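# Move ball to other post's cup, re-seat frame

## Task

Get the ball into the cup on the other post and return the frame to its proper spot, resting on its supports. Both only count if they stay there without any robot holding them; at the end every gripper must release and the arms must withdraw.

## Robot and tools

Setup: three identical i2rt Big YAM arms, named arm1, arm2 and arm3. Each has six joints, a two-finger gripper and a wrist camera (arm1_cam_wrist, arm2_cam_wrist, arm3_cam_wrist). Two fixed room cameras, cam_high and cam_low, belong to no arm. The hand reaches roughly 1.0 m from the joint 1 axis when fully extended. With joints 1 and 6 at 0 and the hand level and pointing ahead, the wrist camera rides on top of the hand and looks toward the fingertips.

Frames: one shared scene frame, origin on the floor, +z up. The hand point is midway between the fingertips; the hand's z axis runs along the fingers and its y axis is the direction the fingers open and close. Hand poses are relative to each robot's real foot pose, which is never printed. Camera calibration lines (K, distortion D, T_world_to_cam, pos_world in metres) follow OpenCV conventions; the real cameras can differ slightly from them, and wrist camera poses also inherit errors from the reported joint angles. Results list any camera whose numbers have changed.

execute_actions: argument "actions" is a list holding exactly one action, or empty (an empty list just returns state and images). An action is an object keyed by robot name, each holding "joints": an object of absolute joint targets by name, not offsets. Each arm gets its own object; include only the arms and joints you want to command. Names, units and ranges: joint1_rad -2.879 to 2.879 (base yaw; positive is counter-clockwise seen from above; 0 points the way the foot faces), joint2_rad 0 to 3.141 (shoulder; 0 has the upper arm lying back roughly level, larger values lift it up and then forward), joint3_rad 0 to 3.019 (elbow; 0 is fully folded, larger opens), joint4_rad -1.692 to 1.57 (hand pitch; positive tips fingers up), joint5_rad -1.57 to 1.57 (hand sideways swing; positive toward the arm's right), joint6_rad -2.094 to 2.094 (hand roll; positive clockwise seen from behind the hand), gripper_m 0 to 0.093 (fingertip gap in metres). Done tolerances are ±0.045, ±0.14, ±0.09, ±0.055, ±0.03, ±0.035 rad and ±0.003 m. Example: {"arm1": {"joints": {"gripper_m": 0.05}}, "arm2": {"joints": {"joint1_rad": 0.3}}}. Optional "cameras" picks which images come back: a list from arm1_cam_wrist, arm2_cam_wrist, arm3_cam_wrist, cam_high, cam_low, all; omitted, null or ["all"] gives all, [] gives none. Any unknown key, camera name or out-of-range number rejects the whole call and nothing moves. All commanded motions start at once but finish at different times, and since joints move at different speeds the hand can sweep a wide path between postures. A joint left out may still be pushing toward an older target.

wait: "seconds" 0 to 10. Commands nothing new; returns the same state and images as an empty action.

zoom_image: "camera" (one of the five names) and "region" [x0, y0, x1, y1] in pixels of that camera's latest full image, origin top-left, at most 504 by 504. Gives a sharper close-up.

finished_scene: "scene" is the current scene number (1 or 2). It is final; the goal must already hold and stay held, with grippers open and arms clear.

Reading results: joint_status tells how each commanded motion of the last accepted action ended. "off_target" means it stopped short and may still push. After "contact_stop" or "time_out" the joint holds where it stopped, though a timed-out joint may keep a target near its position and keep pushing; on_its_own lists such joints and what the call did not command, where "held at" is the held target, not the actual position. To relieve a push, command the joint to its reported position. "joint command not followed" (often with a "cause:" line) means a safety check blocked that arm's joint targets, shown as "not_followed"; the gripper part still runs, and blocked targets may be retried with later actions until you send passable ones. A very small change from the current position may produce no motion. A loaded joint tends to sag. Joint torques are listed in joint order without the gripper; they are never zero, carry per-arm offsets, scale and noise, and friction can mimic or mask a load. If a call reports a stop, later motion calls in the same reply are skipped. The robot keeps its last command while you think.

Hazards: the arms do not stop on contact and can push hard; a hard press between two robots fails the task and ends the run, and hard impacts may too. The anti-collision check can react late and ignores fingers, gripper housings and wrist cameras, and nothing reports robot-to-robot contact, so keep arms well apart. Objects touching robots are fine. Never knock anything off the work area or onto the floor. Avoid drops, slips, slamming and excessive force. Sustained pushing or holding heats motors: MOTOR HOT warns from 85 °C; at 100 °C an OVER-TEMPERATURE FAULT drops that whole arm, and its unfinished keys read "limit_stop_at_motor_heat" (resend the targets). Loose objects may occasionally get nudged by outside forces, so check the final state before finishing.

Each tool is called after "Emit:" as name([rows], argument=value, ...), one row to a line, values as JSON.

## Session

Emit:
execute_actions(actions=[])

Scene clock: 0.00 s.
Joint torques (N m, as the arm reports them, + toward a larger angle): no reading
Motor temperatures (°C, as the motors report them): arm1=[25 31 30 23 25 23] | arm2=[23 35 29 25 23 21] | arm3=[23 27 28 26 22 23]
arm1.joint_positions: joint1_rad=-0.421 joint2_rad=+0.456 joint3_rad=+1.449 joint4_rad=-1.494 joint5_rad=-0.010 joint6_rad=-0.161 gripper_m=+0.094
arm1.joint_status: not commanded
arm1.hand: x=+1.3177 y=+0.0458 z=+1.3607 quat_wxyz=(+0.140, -0.857, +0.094, +0.487) (m; scene frame)
arm2.joint_positions: joint1_rad=-0.166 joint2_rad=+0.546 joint3_rad=+1.339 joint4_rad=-1.239 joint5_rad=+0.163 joint6_rad=+0.061 gripper_m=+0.095
arm2.joint_status: not commanded
arm2.hand: x=-0.6690 y=+1.0488 z=+1.3485 quat_wxyz=(-0.420, -0.522, -0.659, +0.343) (m; scene frame)
arm3.joint_positions: joint1_rad=+0.090 joint2_rad=+0.468 joint3_rad=+1.320 joint4_rad=-1.227 joint5_rad=+0.199 joint6_rad=+0.095 gripper_m=+0.095
arm3.joint_status: not commanded
arm3.hand: x=-0.6060 y=-1.0985 z=+1.3391 quat_wxyz=(-0.507, +0.348, -0.749, -0.247) (m; scene frame)
pictures: arm1_cam_wrist, arm2_cam_wrist, arm3_cam_wrist, cam_high, cam_low
camera_calibration (this result's frames):
arm1_cam_wrist: T_world_to_cam=[[0.310155, 0.936338, 0.164543, -0.676204], [0.885821, -0.221796, -0.407587, -0.602345], [-0.345144, 0.272171, -0.89822, 1.78935], [0, 0, 0, 1]] pos_world=[1.36088, 0.0125487, 1.47299]
arm2_cam_wrist: T_world_to_cam=[[-0.976424, -0.215562, 0.0113429, -0.445653], [-0.1916, 0.841285, -0.505499, -0.318297], [0.0994239, -0.495755, -0.862753, 1.87369], [0, 0, 0, 1]] pos_world=[-0.682422, 1.1006, 1.46069]
arm3_cam_wrist: T_world_to_cam=[[0.775788, -0.630899, -0.0109008, -0.208625], [-0.537619, -0.651844, -0.534851, -0.322732], [0.330331, 0.420791, -0.844876, 1.91994], [0, 0, 0, 1]] pos_world=[-0.645874, -1.14989, 1.44722]
Images, in order (width x height): arm1_cam_wrist 896x504, arm2_cam_wrist 896x504, arm3_cam_wrist 896x504, cam_high 896x504, cam_low 896x504.

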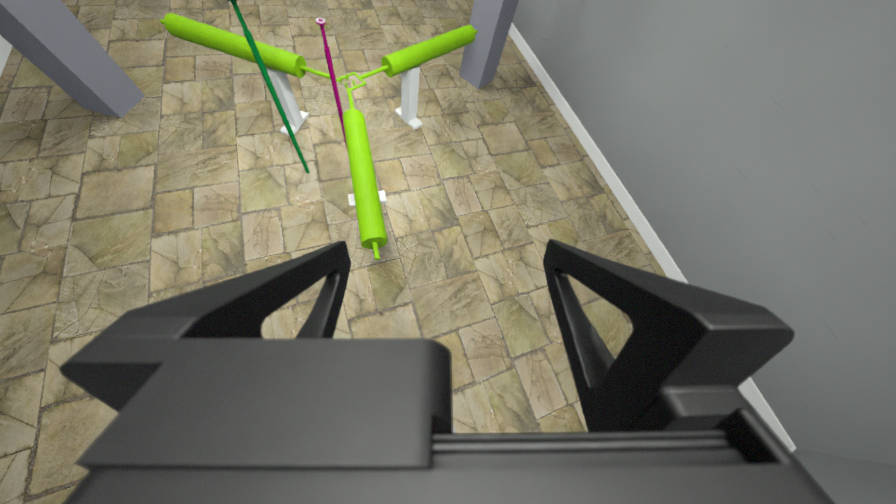

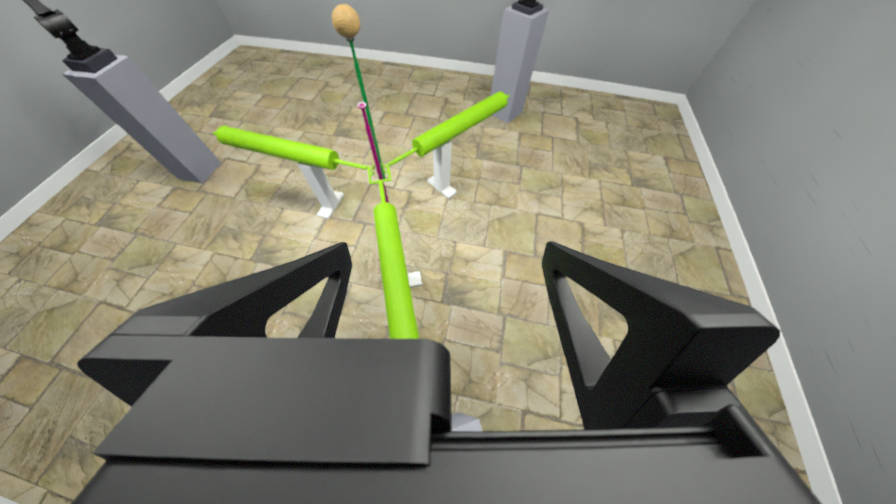

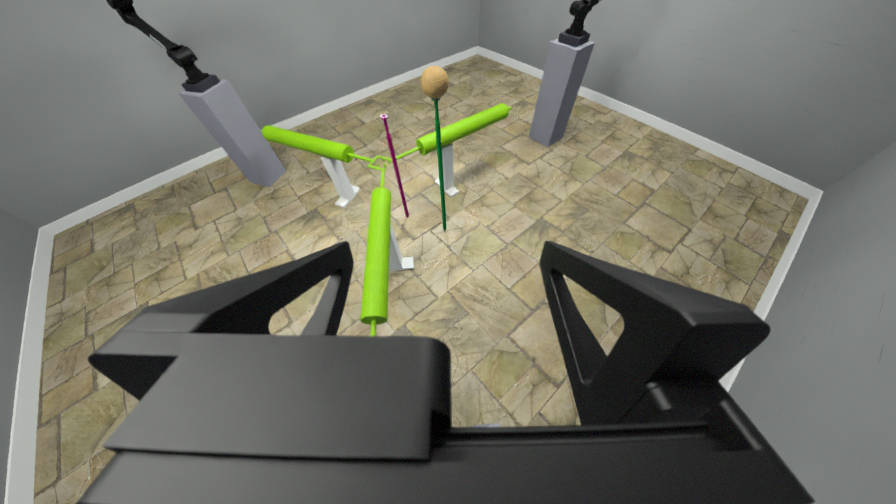

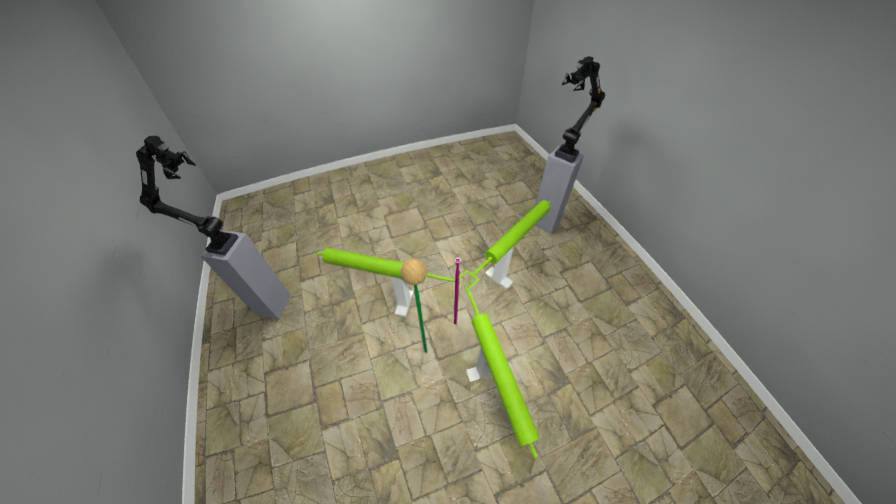

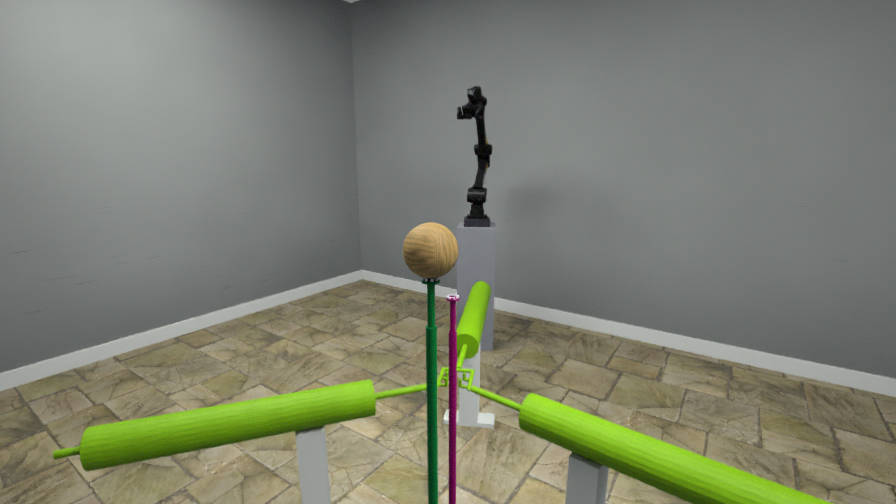

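Emit:
execute_actions([
  {"arm1":{"joints":{"joint1_rad":-0.12,"joint2_rad":2.53,"joint3_rad":1.68,"joint4_rad":-0.74,"joint5_rad":0,"joint6_rad":-0.07}},"arm2":{"joints":{"joint1_rad":0.166,"joint2_rad":2.12,"joint3_rad":0.62,"joint4_rad":-0.09,"joint5_rad":0,"joint6_rad":0.28}},"arm3":{"joints":{"joint1_rad":0.487,"joint2_rad":2.39,"joint3_rad":1.335,"joint4_rad":-0.54,"joint5_rad":0,"joint6_rad":0.54}}},
], cameras=["arm1_cam_wrist","arm2_cam_wrist","arm3_cam_wrist"])

Scene clock: 31.67 s.
Joint torques (N m, as the arm reports them, + toward a larger angle): arm1=[  0.07 -22.61   6.52   0.49   0.13   0.31] | arm2=[  1.18 -10.67   0.3    0.6   -0.14   0.13] | arm3=[  0.21 -16.23   5.39   0.8    0.04   0.13]
Motor temperatures (°C, as the motors report them): arm1=[25 31 33 23 25 23] | arm2=[23 35 34 25 23 21] | arm3=[23 27 32 26 22 23]
arm1.joint_positions: joint1_rad=-0.131 joint2_rad=+2.555 joint3_rad=+1.665 joint4_rad=-0.746 joint5_rad=-0.003 joint6_rad=-0.084 gripper_m=+0.094
arm1.joint_status: all done
arm1.hand: x=+0.8571 y=+0.0634 z=+0.5369 quat_wxyz=(+0.000, -0.999, +0.009, -0.038) (m; scene frame)
arm2.joint_positions: joint1_rad=+0.165 joint2_rad=+2.105 joint3_rad=+0.625 joint4_rad=-0.105 joint5_rad=+0.001 joint6_rad=+0.266 gripper_m=+0.095
arm2.joint_status: all done
arm2.hand: x=-0.5217 y=+1.0251 z=+0.5934 quat_wxyz=(+0.000, -0.526, -0.850, +0.003) (m; scene frame)
arm3.joint_positions: joint1_rad=+0.485 joint2_rad=+2.388 joint3_rad=+1.320 joint4_rad=-0.551 joint5_rad=+0.002 joint6_rad=+0.530 gripper_m=+0.095
arm3.joint_status: all done
arm3.hand: x=-0.6867 y=-0.7412 z=+0.5377 quat_wxyz=(+0.014, +0.465, -0.885, +0.021) (m; scene frame)
pictures: arm1_cam_wrist, arm2_cam_wrist, arm3_cam_wrist
camera_calibration (this result's frames):
arm1_cam_wrist: T_world_to_cam=[[0.00970462, 0.99972, 0.0215645, -0.0840874], [0.758499, -0.0214124, 0.651323, -0.998249], [0.651602, 0.0100358, -0.758494, -0.0271504], [0, 0, 0, 1]] pos_world=[0.775678, 0.0629614, 0.631402]
arm2_cam_wrist: T_world_to_cam=[[-0.896645, -0.442629, 0.0103779, -0.0234025], [-0.356704, 0.736073, 0.57529, -1.27153], [-0.262279, 0.512129, -0.817884, -0.0526777], [0, 0, 0, 1]] pos_world=[-0.48836, 0.952558, 0.688657]
arm3_cam_wrist: T_world_to_cam=[[0.826812, -0.562087, 0.0209728, 0.139586], [-0.448249, -0.635919, 0.628236, -1.11413], [-0.339786, -0.528834, -0.77774, -0.0810063], [0, 0, 0, 1]] pos_world=[-0.642342, -0.672874, 0.634005]
Images, in order (width x height): arm1_cam_wrist 896x504, arm2_cam_wrist 896x504, arm3_cam_wrist 896x504.

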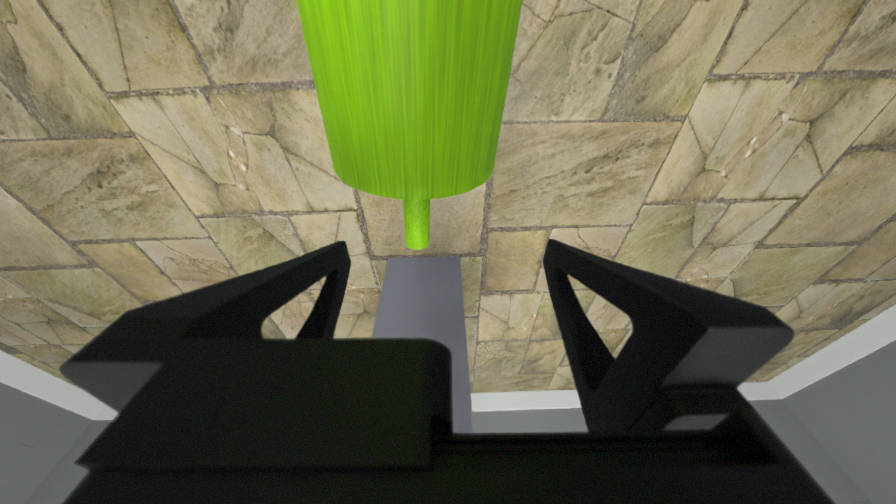

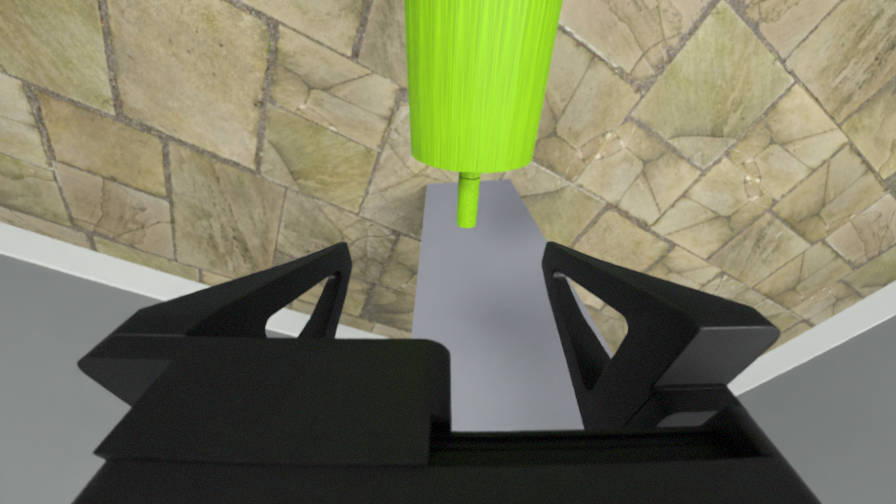

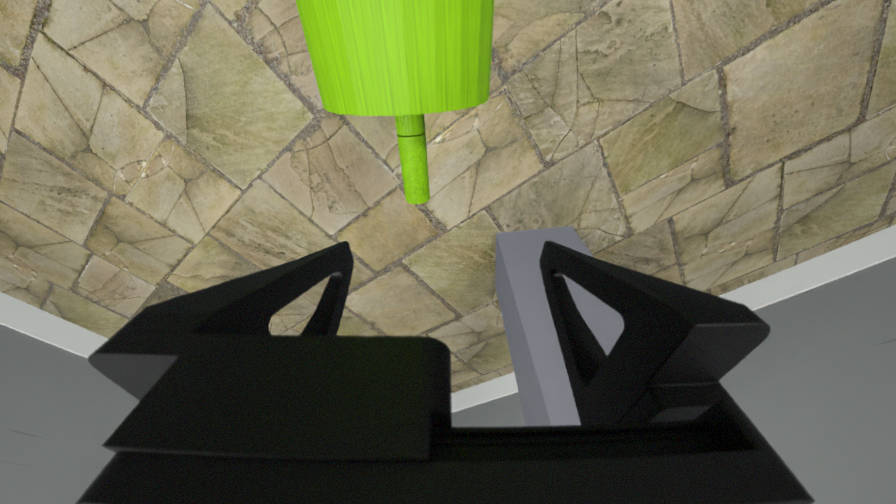

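Emit:
execute_actions(actions=[])

Scene clock: 53.43 s.
Joint torques (N m, as the arm reports them, + toward a larger angle): arm1=[  0.1  -22.1    6.49   0.5    0.14   0.31] | arm2=[  1.16 -10.69   0.33   0.62  -0.13   0.12] | arm3=[  0.22 -16.73   5.4    0.79   0.04   0.13]
Motor temperatures (°C, as the motors report them): arm1=[25 36 33 23 24 23] | arm2=[23 36 30 25 23 21] | arm3=[23 30 30 26 22 23]
arm1.joint_positions: joint1_rad=-0.131 joint2_rad=+2.555 joint3_rad=+1.665 joint4_rad=-0.746 joint5_rad=-0.003 joint6_rad=-0.084 gripper_m=+0.094
arm1.joint_status: all done
arm1.hand: x=+0.8571 y=+0.0634 z=+0.5369 quat_wxyz=(+0.000, -0.999, +0.009, -0.038) (m; scene frame)
arm2.joint_positions: joint1_rad=+0.165 joint2_rad=+2.105 joint3_rad=+0.625 joint4_rad=-0.105 joint5_rad=+0.001 joint6_rad=+0.266 gripper_m=+0.095
arm2.joint_status: all done
arm2.hand: x=-0.5217 y=+1.0251 z=+0.5934 quat_wxyz=(+0.000, -0.526, -0.850, +0.003) (m; scene frame)
arm3.joint_positions: joint1_rad=+0.485 joint2_rad=+2.388 joint3_rad=+1.320 joint4_rad=-0.551 joint5_rad=+0.002 joint6_rad=+0.530 gripper_m=+0.095
arm3.joint_status: all done
arm3.hand: x=-0.6867 y=-0.7412 z=+0.5377 quat_wxyz=(+0.014, +0.465, -0.885, +0.021) (m; scene frame)
pictures: arm1_cam_wrist, arm2_cam_wrist, arm3_cam_wrist, cam_high, cam_low
camera_calibration (this result's frames):
arm1_cam_wrist: T_world_to_cam=[[0.00970462, 0.99972, 0.0215645, -0.0840874], [0.758499, -0.0214124, 0.651323, -0.998249], [0.651602, 0.0100358, -0.758494, -0.0271504], [0, 0, 0, 1]] pos_world=[0.775678, 0.0629614, 0.631402]
arm2_cam_wrist: T_world_to_cam=[[-0.896645, -0.442629, 0.0103779, -0.0234025], [-0.356704, 0.736073, 0.57529, -1.27153], [-0.262279, 0.512129, -0.817884, -0.0526777], [0, 0, 0, 1]] pos_world=[-0.48836, 0.952558, 0.688657]
arm3_cam_wrist: T_world_to_cam=[[0.826812, -0.562087, 0.0209728, 0.139586], [-0.448249, -0.635919, 0.628236, -1.11413], [-0.339786, -0.528834, -0.77774, -0.0810063], [0, 0, 0, 1]] pos_world=[-0.642342, -0.672874, 0.634005]
Images, in order (width x height): arm1_cam_wrist 896x504, arm2_cam_wrist 896x504, arm3_cam_wrist 896x504, cam_high 896x504, cam_low 896x504.

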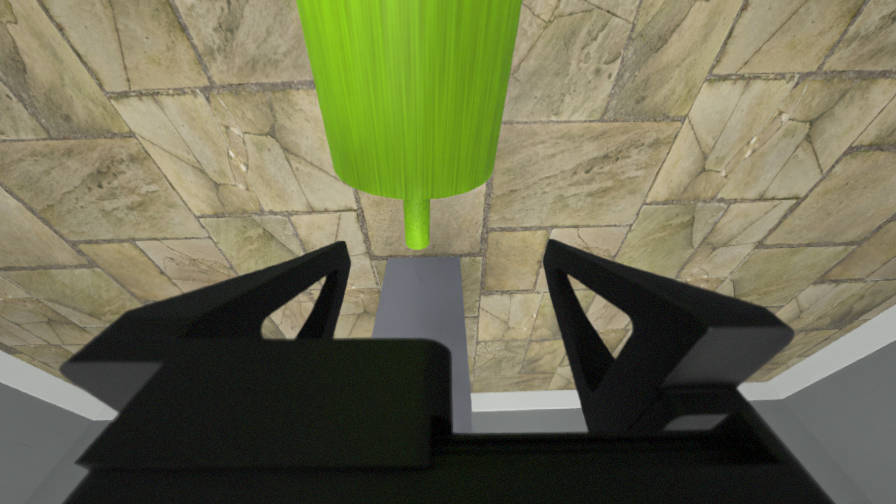

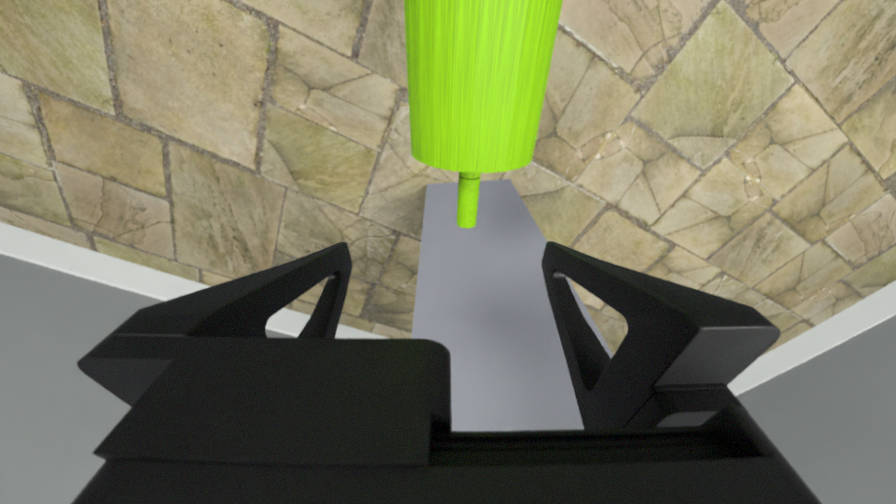

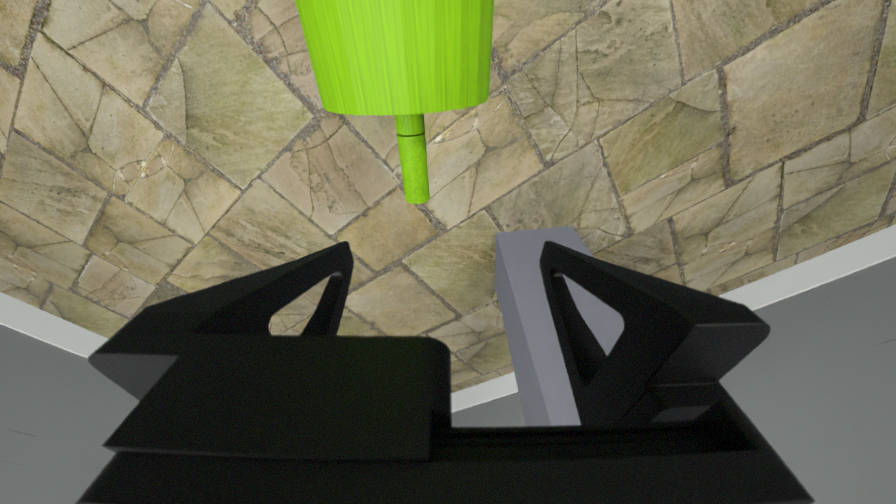

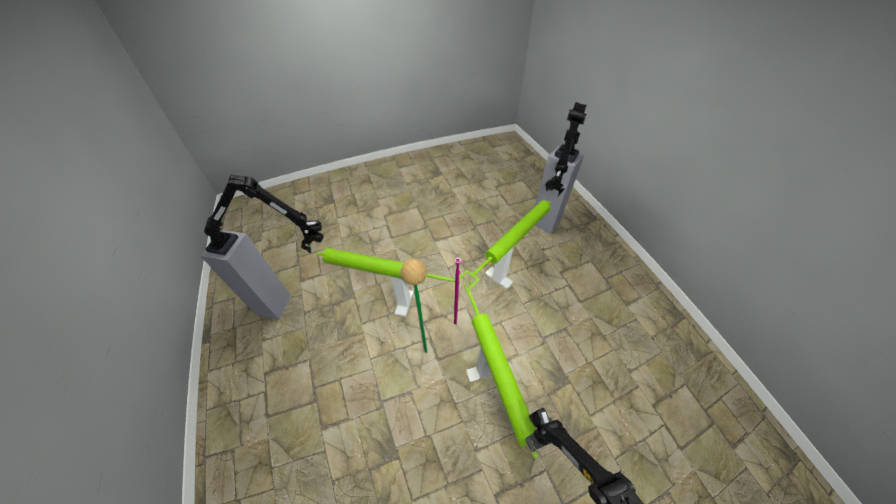

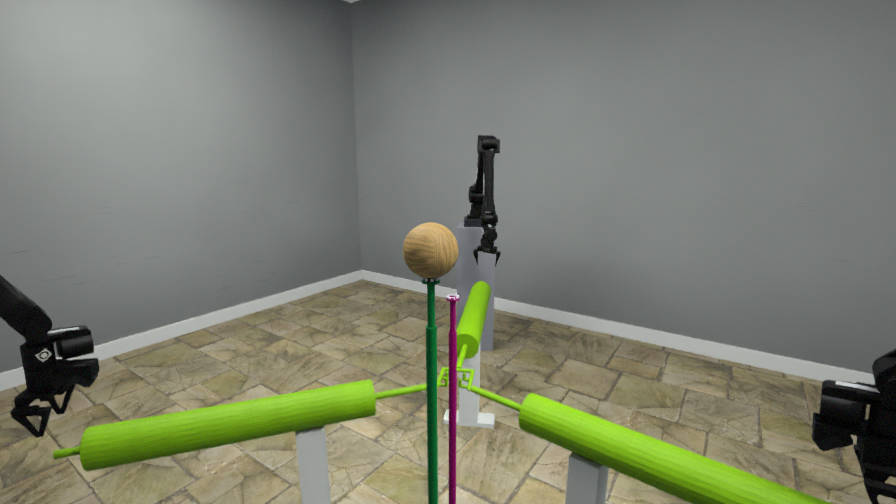

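Emit:
execute_actions([
  {"arm1":{"joints":{"joint1_rad":-0.105,"joint2_rad":2.635,"joint3_rad":1.56,"joint4_rad":-0.55,"joint6_rad":-0.06}},"arm2":{"joints":{"joint1_rad":0.105,"joint2_rad":2.615,"joint3_rad":0.745,"joint4_rad":0.305,"joint6_rad":0.21}},"arm3":{"joints":{"joint1_rad":0.515,"joint2_rad":2.585,"joint3_rad":1.46,"joint4_rad":-0.465,"joint6_rad":0.56}}},
], cameras=["arm1_cam_wrist","arm2_cam_wrist","arm3_cam_wrist"])

Scene clock: 79.63 s.
Joint torques (N m, as the arm reports them, + toward a larger angle): arm1=[ -0.05 -20.07   4.72   0.55   0.13   0.31] | arm2=[ 1.47 -7.16 -2.26  0.15 -0.4  -0.12] | arm3=[  0.54 -17.84   4.64   0.65   0.05   0.13]
Motor temperatures (°C, as the motors report them): arm1=[25 38 32 23 24 23] | arm2=[23 36 29 25 23 21] | arm3=[23 31 30 26 22 23]
arm1.joint_positions: joint1_rad=-0.114 joint2_rad=+2.659 joint3_rad=+1.548 joint4_rad=-0.559 joint5_rad=-0.003 joint6_rad=-0.074 gripper_m=+0.094
arm1.joint_status: all done
arm1.hand: x=+0.9218 y=+0.0488 z=+0.4553 quat_wxyz=(-0.001, -0.998, +0.006, -0.055) (m; scene frame)
arm2.joint_positions: joint1_rad=+0.102 joint2_rad=+2.529 joint3_rad=+0.758 joint4_rad=+0.308 joint5_rad=+0.008 joint6_rad=+0.220 gripper_m=+0.095
arm2.joint_status: all done
arm2.hand: x=-0.5262 y=+0.9970 z=+0.4719 quat_wxyz=(-0.056, -0.533, -0.844, +0.026) (m; scene frame)
arm3.joint_positions: joint1_rad=+0.513 joint2_rad=+2.585 joint3_rad=+1.449 joint4_rad=-0.470 joint5_rad=+0.002 joint6_rad=+0.550 gripper_m=+0.095
arm3.joint_status: all done
arm3.hand: x=-0.7005 y=-0.7264 z=+0.4583 quat_wxyz=(+0.011, +0.468, -0.884, +0.017) (m; scene frame)
pictures: arm1_cam_wrist, arm2_cam_wrist, arm3_cam_wrist
camera_calibration (this result's frames):
arm1_cam_wrist: T_world_to_cam=[[0.00283414, 0.999808, 0.0193928, -0.0610326], [0.736571, -0.0152037, 0.67619, -0.985957], [0.676355, 0.0123678, -0.736472, -0.163933], [0, 0, 0, 1]] pos_world=[0.837277, 0.0480582, 0.547145]
arm2_cam_wrist: T_world_to_cam=[[-0.903833, -0.427742, -0.011121, -0.0471485], [-0.381571, 0.793966, 0.473309, -1.20525], [-0.193624, 0.432035, -0.880826, 0.00685561], [0, 0, 0, 1]] pos_world=[-0.501175, 0.933799, 0.57597]
arm3_cam_wrist: T_world_to_cam=[[0.830831, -0.556305, 0.0156467, 0.170416], [-0.444568, -0.646516, 0.61998, -1.06225], [-0.334782, -0.522055, -0.784461, -0.128099], [0, 0, 0, 1]] pos_world=[-0.656714, -0.658831, 0.555416]
Images, in order (width x height): arm1_cam_wrist 896x504, arm2_cam_wrist 896x504, arm3_cam_wrist 896x504.

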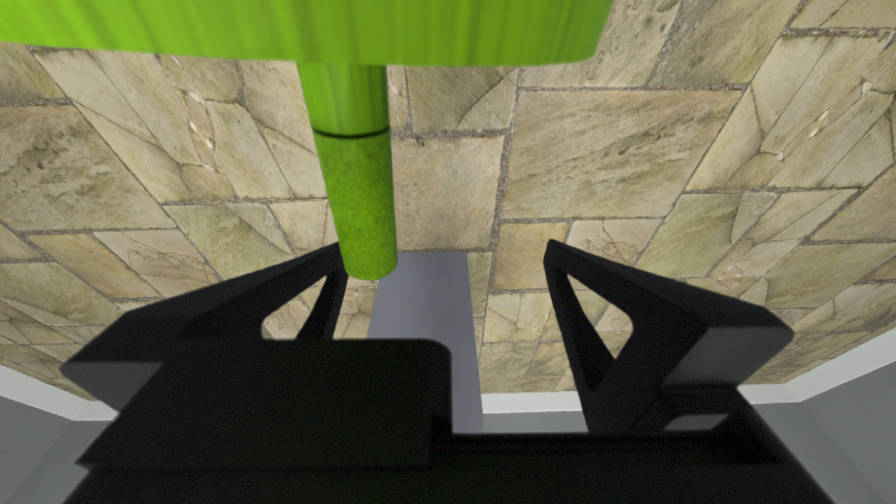

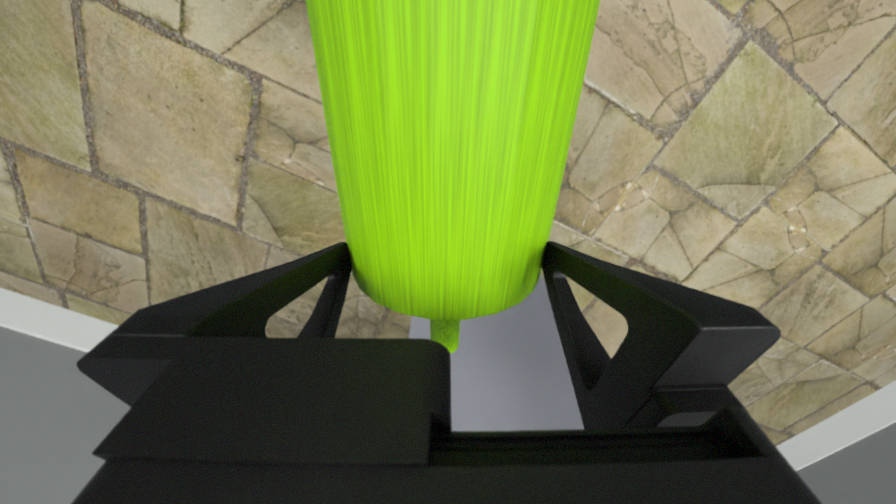

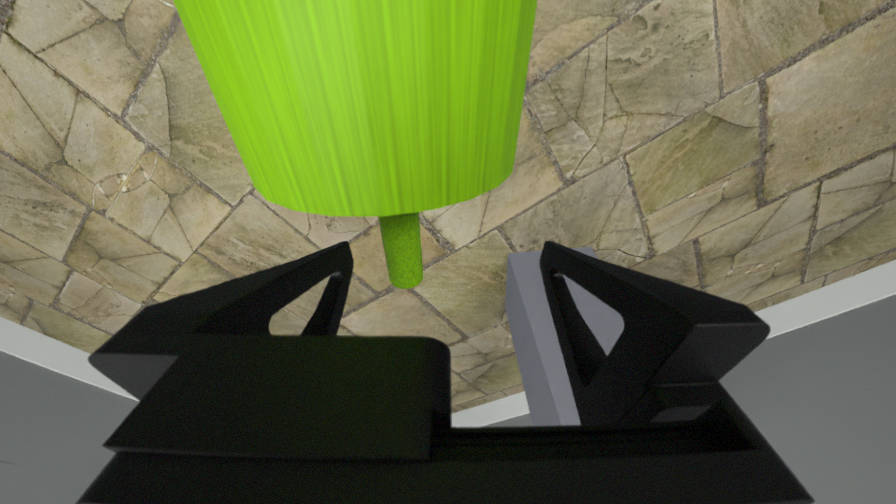

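Emit:
execute_actions([
  {"arm2":{"joints":{"joint2_rad":2.25,"joint3_rad":0.66,"joint4_rad":0.0}}},
])

Scene clock: 85.53 s.
Joint torques (N m, as the arm reports them, + toward a larger angle): arm1=[ -0.06 -20.53   4.6    0.54   0.13   0.31] | arm2=[  1.39 -12.05  -0.19  -0.41  -0.2   -0.1 ] | arm3=[  0.2  -17.74   4.64   0.55   0.04   0.13]
Motor temperatures (°C, as the motors report them): arm1=[25 38 32 23 24 23] | arm2=[23 35 29 25 23 21] | arm3=[23 32 30 26 22 23]
arm1.joint_positions: joint1_rad=-0.114 joint2_rad=+2.659 joint3_rad=+1.548 joint4_rad=-0.559 joint5_rad=-0.003 joint6_rad=-0.074 gripper_m=+0.094
arm1.joint_status: not commanded
arm1.hand: x=+0.9218 y=+0.0488 z=+0.4553 quat_wxyz=(-0.001, -0.998, +0.006, -0.055) (m; scene frame)
arm2.joint_positions: joint1_rad=+0.102 joint2_rad=+2.245 joint3_rad=+0.662 joint4_rad=+0.014 joint5_rad=+0.003 joint6_rad=+0.218 gripper_m=+0.095
arm2.joint_status: all done
arm2.hand: x=-0.5351 y=+1.0103 z=+0.5539 quat_wxyz=(-0.007, -0.533, -0.846, +0.006) (m; scene frame)
arm3.joint_positions: joint1_rad=+0.513 joint2_rad=+2.585 joint3_rad=+1.449 joint4_rad=-0.470 joint5_rad=+0.002 joint6_rad=+0.550 gripper_m=+0.095
arm3.joint_status: not commanded
arm3.hand: x=-0.7005 y=-0.7264 z=+0.4583 quat_wxyz=(+0.011, +0.468, -0.884, +0.017) (m; scene frame)
pictures: arm1_cam_wrist, arm2_cam_wrist, arm3_cam_wrist, cam_high, cam_low
camera_calibration (this result's frames):
arm1_cam_wrist: T_world_to_cam=[[0.00283414, 0.999808, 0.0193928, -0.0610326], [0.736571, -0.0152037, 0.67619, -0.985957], [0.676355, 0.0123678, -0.736472, -0.163933], [0, 0, 0, 1]] pos_world=[0.837277, 0.0480582, 0.547145]
arm2_cam_wrist: T_world_to_cam=[[-0.903344, -0.428848, 0.00772519, -0.0576242], [-0.350424, 0.748295, 0.563257, -1.24501], [-0.247332, 0.506107, -0.826246, -0.0621734], [0, 0, 0, 1]] pos_world=[-0.503713, 0.93839, 0.650335]
arm3_cam_wrist: T_world_to_cam=[[0.830831, -0.556305, 0.0156467, 0.170416], [-0.444568, -0.646516, 0.61998, -1.06225], [-0.334782, -0.522055, -0.784461, -0.128099], [0, 0, 0, 1]] pos_world=[-0.656714, -0.658831, 0.555416]
Images, in order (width x height): arm1_cam_wrist 896x504, arm2_cam_wrist 896x504, arm3_cam_wrist 896x504, cam_high 896x504, cam_low 896x504.

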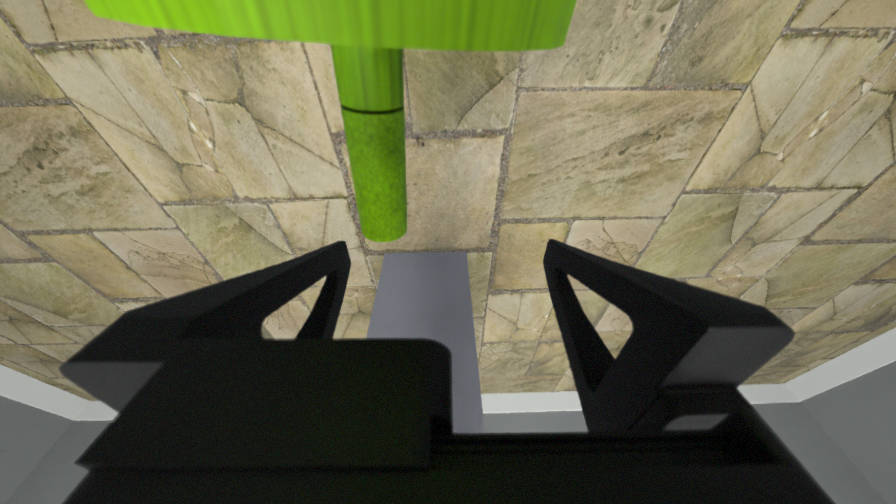

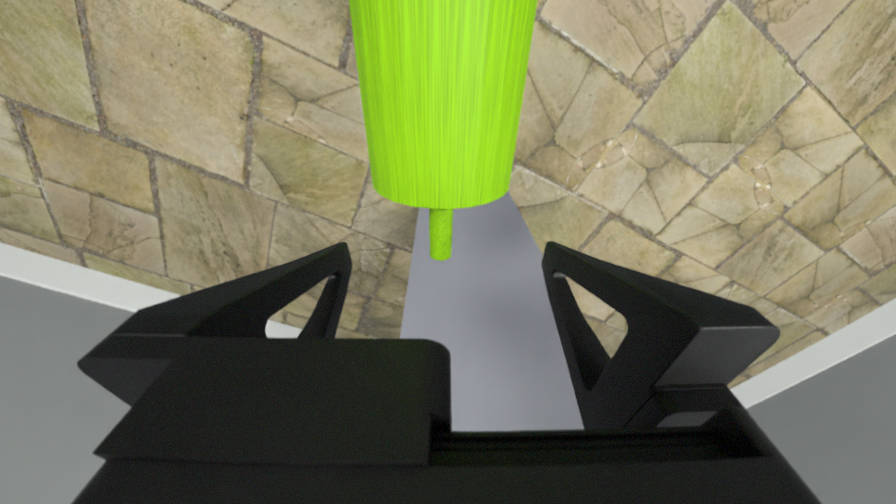

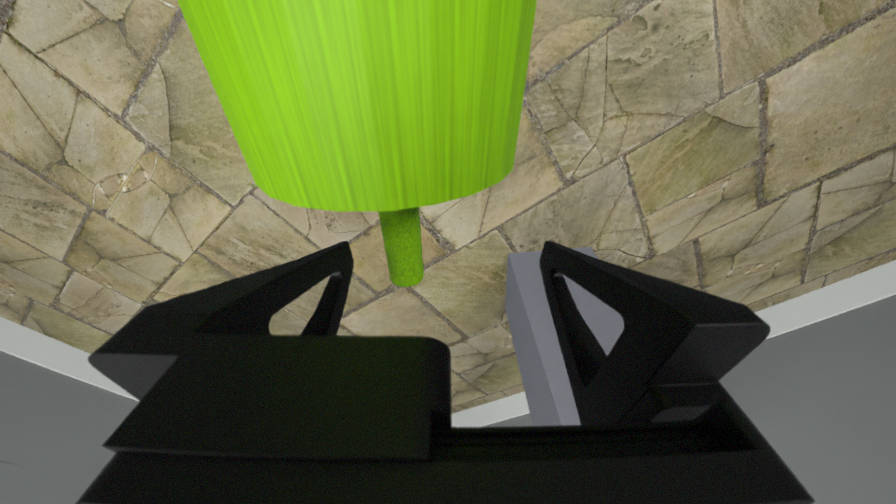

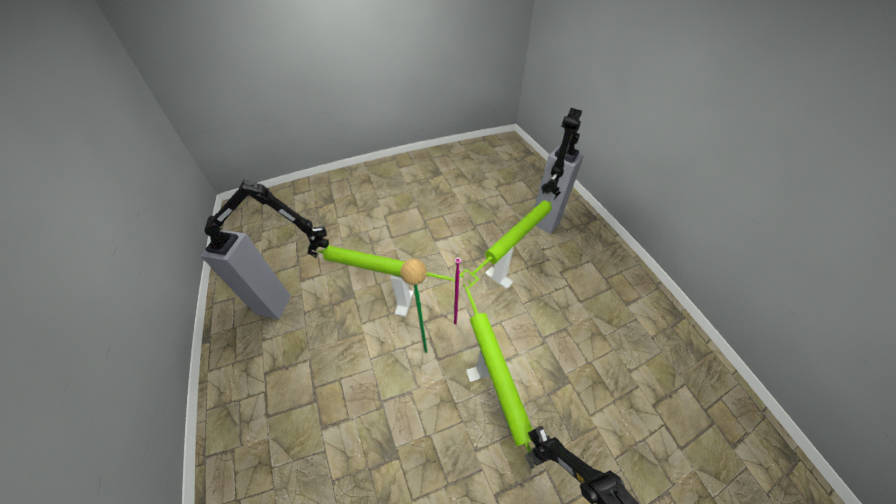

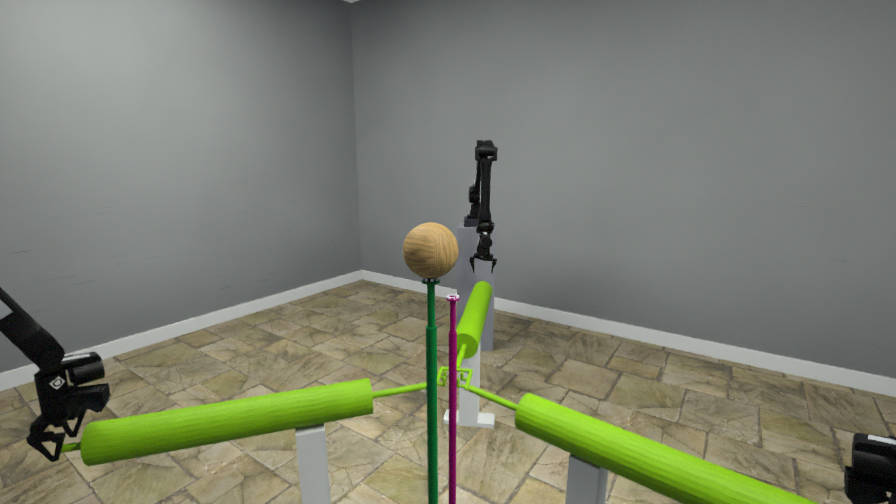

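Emit:
execute_actions([
  {"arm1":{"joints":{"joint1_rad":-0.05,"joint2_rad":2.70,"joint3_rad":1.685,"joint4_rad":-0.61,"joint6_rad":-0.02}},"arm2":{"joints":{"joint1_rad":0.15,"joint2_rad":2.40,"joint3_rad":0.62,"joint4_rad":0.21,"joint6_rad":0.26}},"arm3":{"joints":{"joint1_rad":0.572,"joint2_rad":2.625,"joint3_rad":1.50,"joint4_rad":-0.48,"joint6_rad":0.605}}},
], cameras=["arm1_cam_wrist","arm2_cam_wrist","arm3_cam_wrist"])

Scene clock: 106.67 s.
Joint torques (N m, as the arm reports them, + toward a larger angle): arm1=[ -0.77 -20.2    5.96  -0.07   0.11   0.31] | arm2=[  1.43 -11.57  -1.87   0.64  -0.17   0.13] | arm3=[ -1.18 -15.93   5.67   0.01   0.06   0.11]
Motor temperatures (°C, as the motors report them): arm1=[25 38 31 23 24 23] | arm2=[23 36 29 25 23 21] | arm3=[23 32 29 26 22 23]
arm1.joint_positions: joint1_rad=-0.047 joint2_rad=+2.700 joint3_rad=+1.663 joint4_rad=-0.602 joint5_rad=-0.003 joint6_rad=-0.034 gripper_m=+0.094
arm1.joint_status: all done
arm1.hand: x=+0.8831 y=+0.0138 z=+0.4522 quat_wxyz=(+0.002, -0.999, -0.008, -0.039) (m; scene frame)
arm2.joint_positions: joint1_rad=+0.148 joint2_rad=+2.391 joint3_rad=+0.626 joint4_rad=+0.195 joint5_rad=+0.002 joint6_rad=+0.246 gripper_m=+0.095
arm2.joint_status: all done
arm2.hand: x=-0.5468 y=+1.0452 z=+0.5157 quat_wxyz=(-0.007, -0.525, -0.851, +0.006) (m; scene frame)
arm3.joint_positions: joint1_rad=+0.579 joint2_rad=+2.598 joint3_rad=+1.476 joint4_rad=-0.470 joint5_rad=+0.001 joint6_rad=+0.595 gripper_m=+0.095
arm3.joint_status: all done
arm3.hand: x=-0.7360 y=-0.7157 z=+0.4559 quat_wxyz=(+0.007, +0.477, -0.879, +0.011) (m; scene frame)
pictures: arm1_cam_wrist, arm2_cam_wrist, arm3_cam_wrist
camera_calibration (this result's frames):
arm1_cam_wrist: T_world_to_cam=[[-0.0240405, 0.999415, 0.024341, -0.00428396], [0.756906, 0.00229043, 0.653519, -0.963821], [0.653081, 0.0341348, -0.756518, -0.110309], [0, 0, 0, 1]] pos_world=[0.80146, 0.0102544, 0.546529]
arm2_cam_wrist: T_world_to_cam=[[-0.895678, -0.444645, 0.0072174, -0.0320105], [-0.363728, 0.741826, 0.563379, -1.2543], [-0.255858, 0.501981, -0.826167, -0.114675], [0, 0, 0, 1]] pos_world=[-0.514237, 0.973807, 0.612138]
arm3_cam_wrist: T_world_to_cam=[[0.842702, -0.538309, 0.00872762, 0.230662], [-0.430967, -0.664769, 0.610205, -1.06825], [-0.322677, -0.517982, -0.792196, -0.120936], [0, 0, 0, 1]] pos_world=[-0.693785, -0.648618, 0.554036]
Images, in order (width x height): arm1_cam_wrist 896x504, arm2_cam_wrist 896x504, arm3_cam_wrist 896x504.

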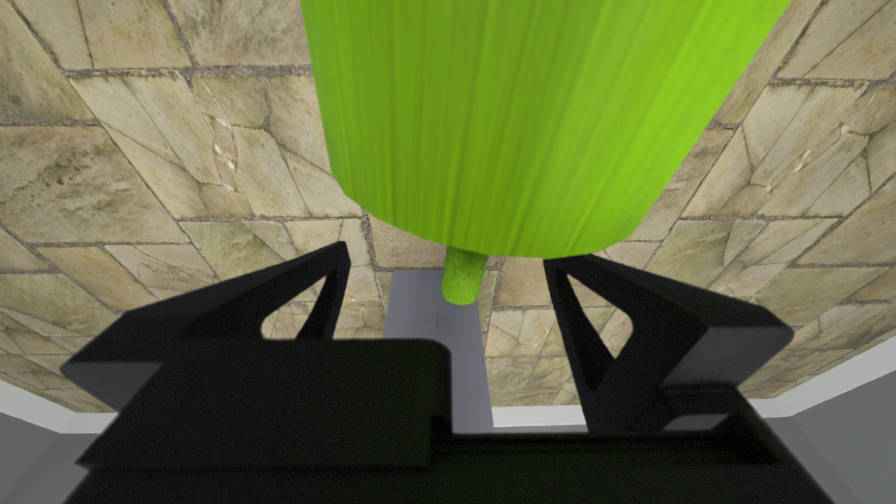

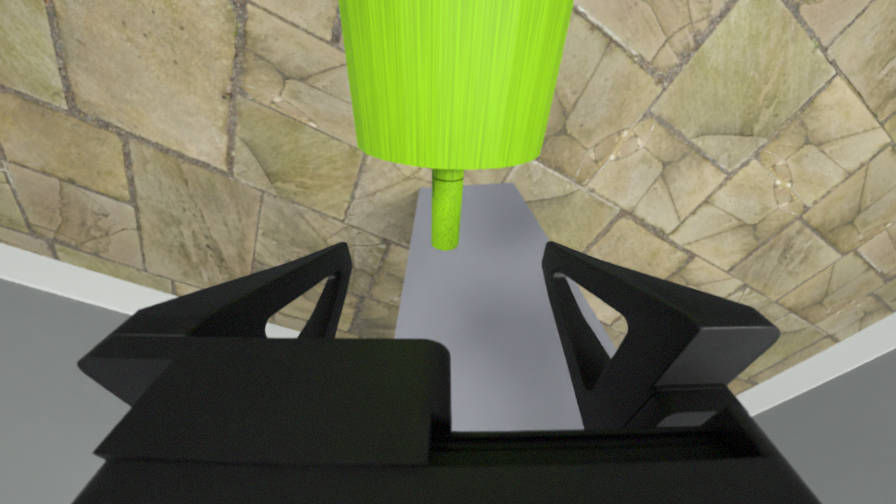

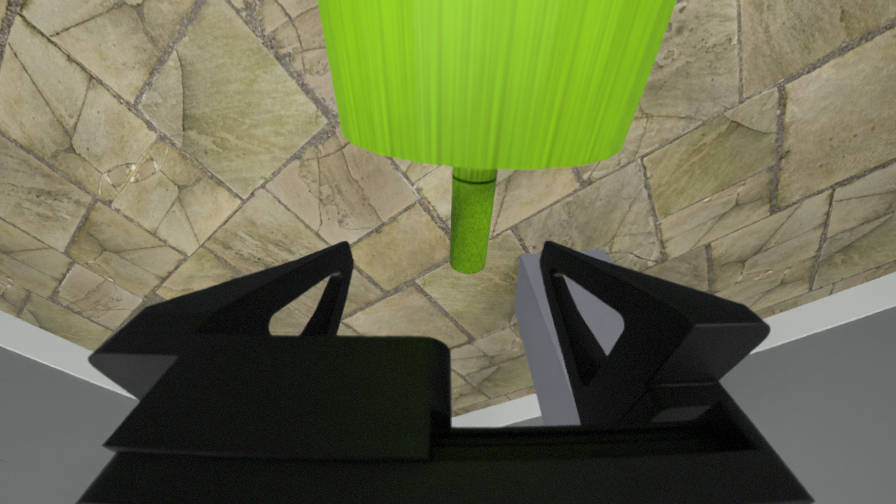

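Emit:
execute_actions([
  {"arm1":{"joints":{"joint3_rad":1.585,"joint4_rad":-0.55}},"arm2":{"joints":{"joint2_rad":2.645,"joint4_rad":0.30}}},
], cameras=[])

Emit:
execute_actions([
  {"arm2":{"joints":{"joint3_rad":0.735,"joint4_rad":0.36}}},
], cameras=["arm1_cam_wrist","arm2_cam_wrist"])

Scene clock: 122.07 s.
Joint torques (N m, as the arm reports them, + toward a larger angle): arm1=[ -1.19 -19.16   3.87   0.47   0.14   0.31] | arm2=[  1.31 -11.09  -3.9    0.22  -0.17   0.13] | arm3=[ -0.57 -15.91   5.71   0.01   0.06   0.13]
Motor temperatures (°C, as the motors report them): arm1=[25 38 31 23 24 23] | arm2=[23 36 29 25 22 21] | arm3=[23 32 30 26 22 23]
arm1.joint_positions: joint1_rad=-0.047 joint2_rad=+2.708 joint3_rad=+1.579 joint4_rad=-0.558 joint5_rad=-0.003 joint6_rad=-0.034 gripper_m=+0.094
arm1.joint_status: all done
arm1.hand: x=+0.9254 y=+0.0131 z=+0.4345 quat_wxyz=(+0.001, -0.998, -0.007, -0.064) (m; scene frame)
arm2.joint_positions: joint1_rad=+0.148 joint2_rad=+2.645 joint3_rad=+0.626 joint4_rad=+0.289 joint5_rad=+0.002 joint6_rad=+0.246 gripper_m=+0.095
arm2.joint_status: all done
arm2.hand: x=-0.6046 y=+1.1118 z=+0.4601 quat_wxyz=(+0.070, -0.524, -0.848, -0.018) (m; scene frame)
arm3.joint_positions: joint1_rad=+0.579 joint2_rad=+2.598 joint3_rad=+1.476 joint4_rad=-0.470 joint5_rad=+0.001 joint6_rad=+0.595 gripper_m=+0.095
arm3.joint_status: not commanded
arm3.hand: x=-0.7360 y=-0.7157 z=+0.4559 quat_wxyz=(+0.007, +0.477, -0.879, +0.011) (m; scene frame)
pictures: none
No camera images: the call's "cameras" was empty. Leave "cameras" out to get every camera's image.

Scene clock: 123.07 s.
Joint torques (N m, as the arm reports them, + toward a larger angle): arm1=[ -1.15 -19.45   3.89   0.48   0.13   0.31] | arm2=[  1.34 -12.04  -2.84   0.41  -0.17   0.12] | arm3=[ -0.56 -15.96   5.71   0.01   0.06   0.13]
Motor temperatures (°C, as the motors report them): arm1=[25 38 31 23 24 23] | arm2=[23 36 29 25 22 21] | arm3=[23 32 30 26 22 23]
arm1.joint_positions: joint1_rad=-0.047 joint2_rad=+2.708 joint3_rad=+1.579 joint4_rad=-0.558 joint5_rad=-0.003 joint6_rad=-0.034 gripper_m=+0.094
arm1.joint_status: not commanded
arm1.hand: x=+0.9254 y=+0.0131 z=+0.4345 quat_wxyz=(+0.001, -0.998, -0.007, -0.064) (m; scene frame)
arm2.joint_positions: joint1_rad=+0.148 joint2_rad=+2.645 joint3_rad=+0.739 joint4_rad=+0.352 joint5_rad=+0.002 joint6_rad=+0.246 gripper_m=+0.095
arm2.joint_status: all done
arm2.hand: x=-0.5502 y=+1.0485 z=+0.4418 quat_wxyz=(-0.014, -0.525, -0.851, +0.008) (m; scene frame)
arm3.joint_positions: joint1_rad=+0.579 joint2_rad=+2.598 joint3_rad=+1.476 joint4_rad=-0.470 joint5_rad=+0.001 joint6_rad=+0.595 gripper_m=+0.095
arm3.joint_status: not commanded
arm3.hand: x=-0.7360 y=-0.7157 z=+0.4559 quat_wxyz=(+0.007, +0.477, -0.879, +0.011) (m; scene frame)
pictures: arm1_cam_wrist, arm2_cam_wrist
camera_calibration (this result's frames):
arm1_cam_wrist: T_world_to_cam=[[-0.0243445, 0.999455, 0.0223053, -0.00104513], [0.72438, 0.00225861, 0.689398, -0.969744], [0.688971, 0.0329405, -0.72404, -0.198636], [0, 0, 0, 1]] pos_world=[0.839292, 0.00977801, 0.524742]
arm2_cam_wrist: T_world_to_cam=[[-0.895865, -0.444316, 0.00315396, -0.0316554], [-0.369468, 0.748857, 0.550188, -1.22099], [-0.246819, 0.491728, -0.835035, -0.158636], [0, 0, 0, 1]] pos_world=[-0.518631, 0.978289, 0.539407]
Images, in order (width x height): arm1_cam_wrist 896x504, arm2_cam_wrist 896x504.

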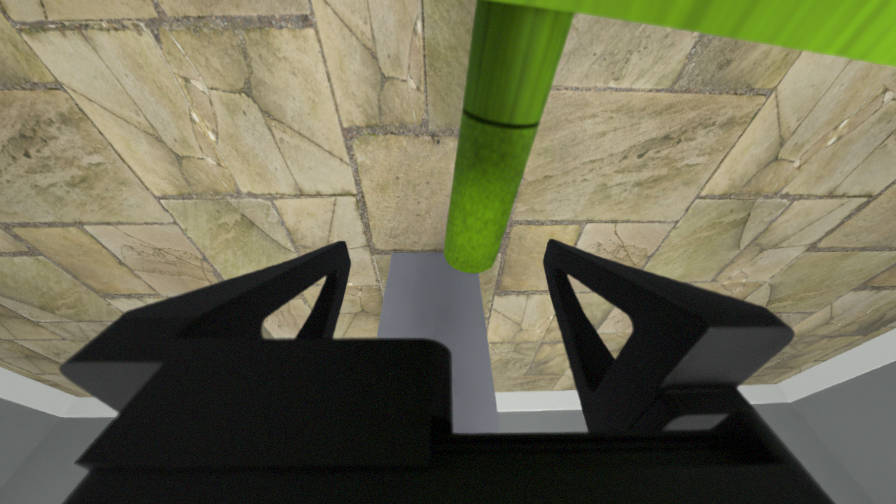

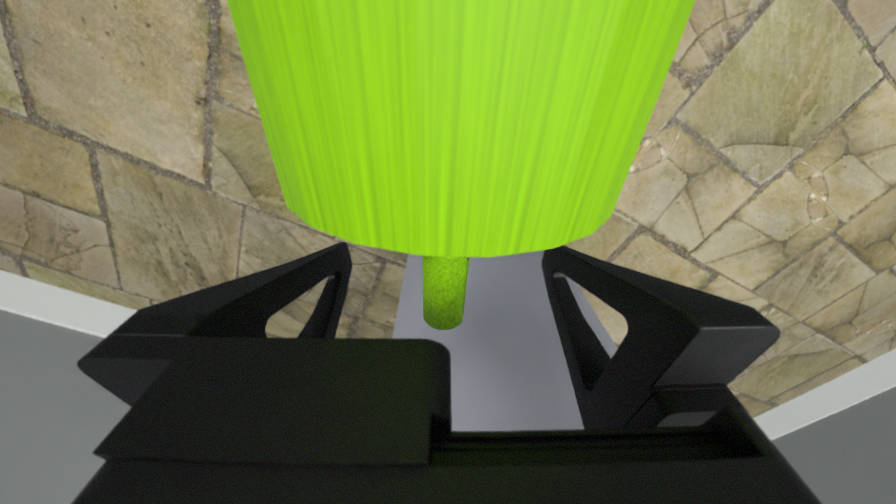

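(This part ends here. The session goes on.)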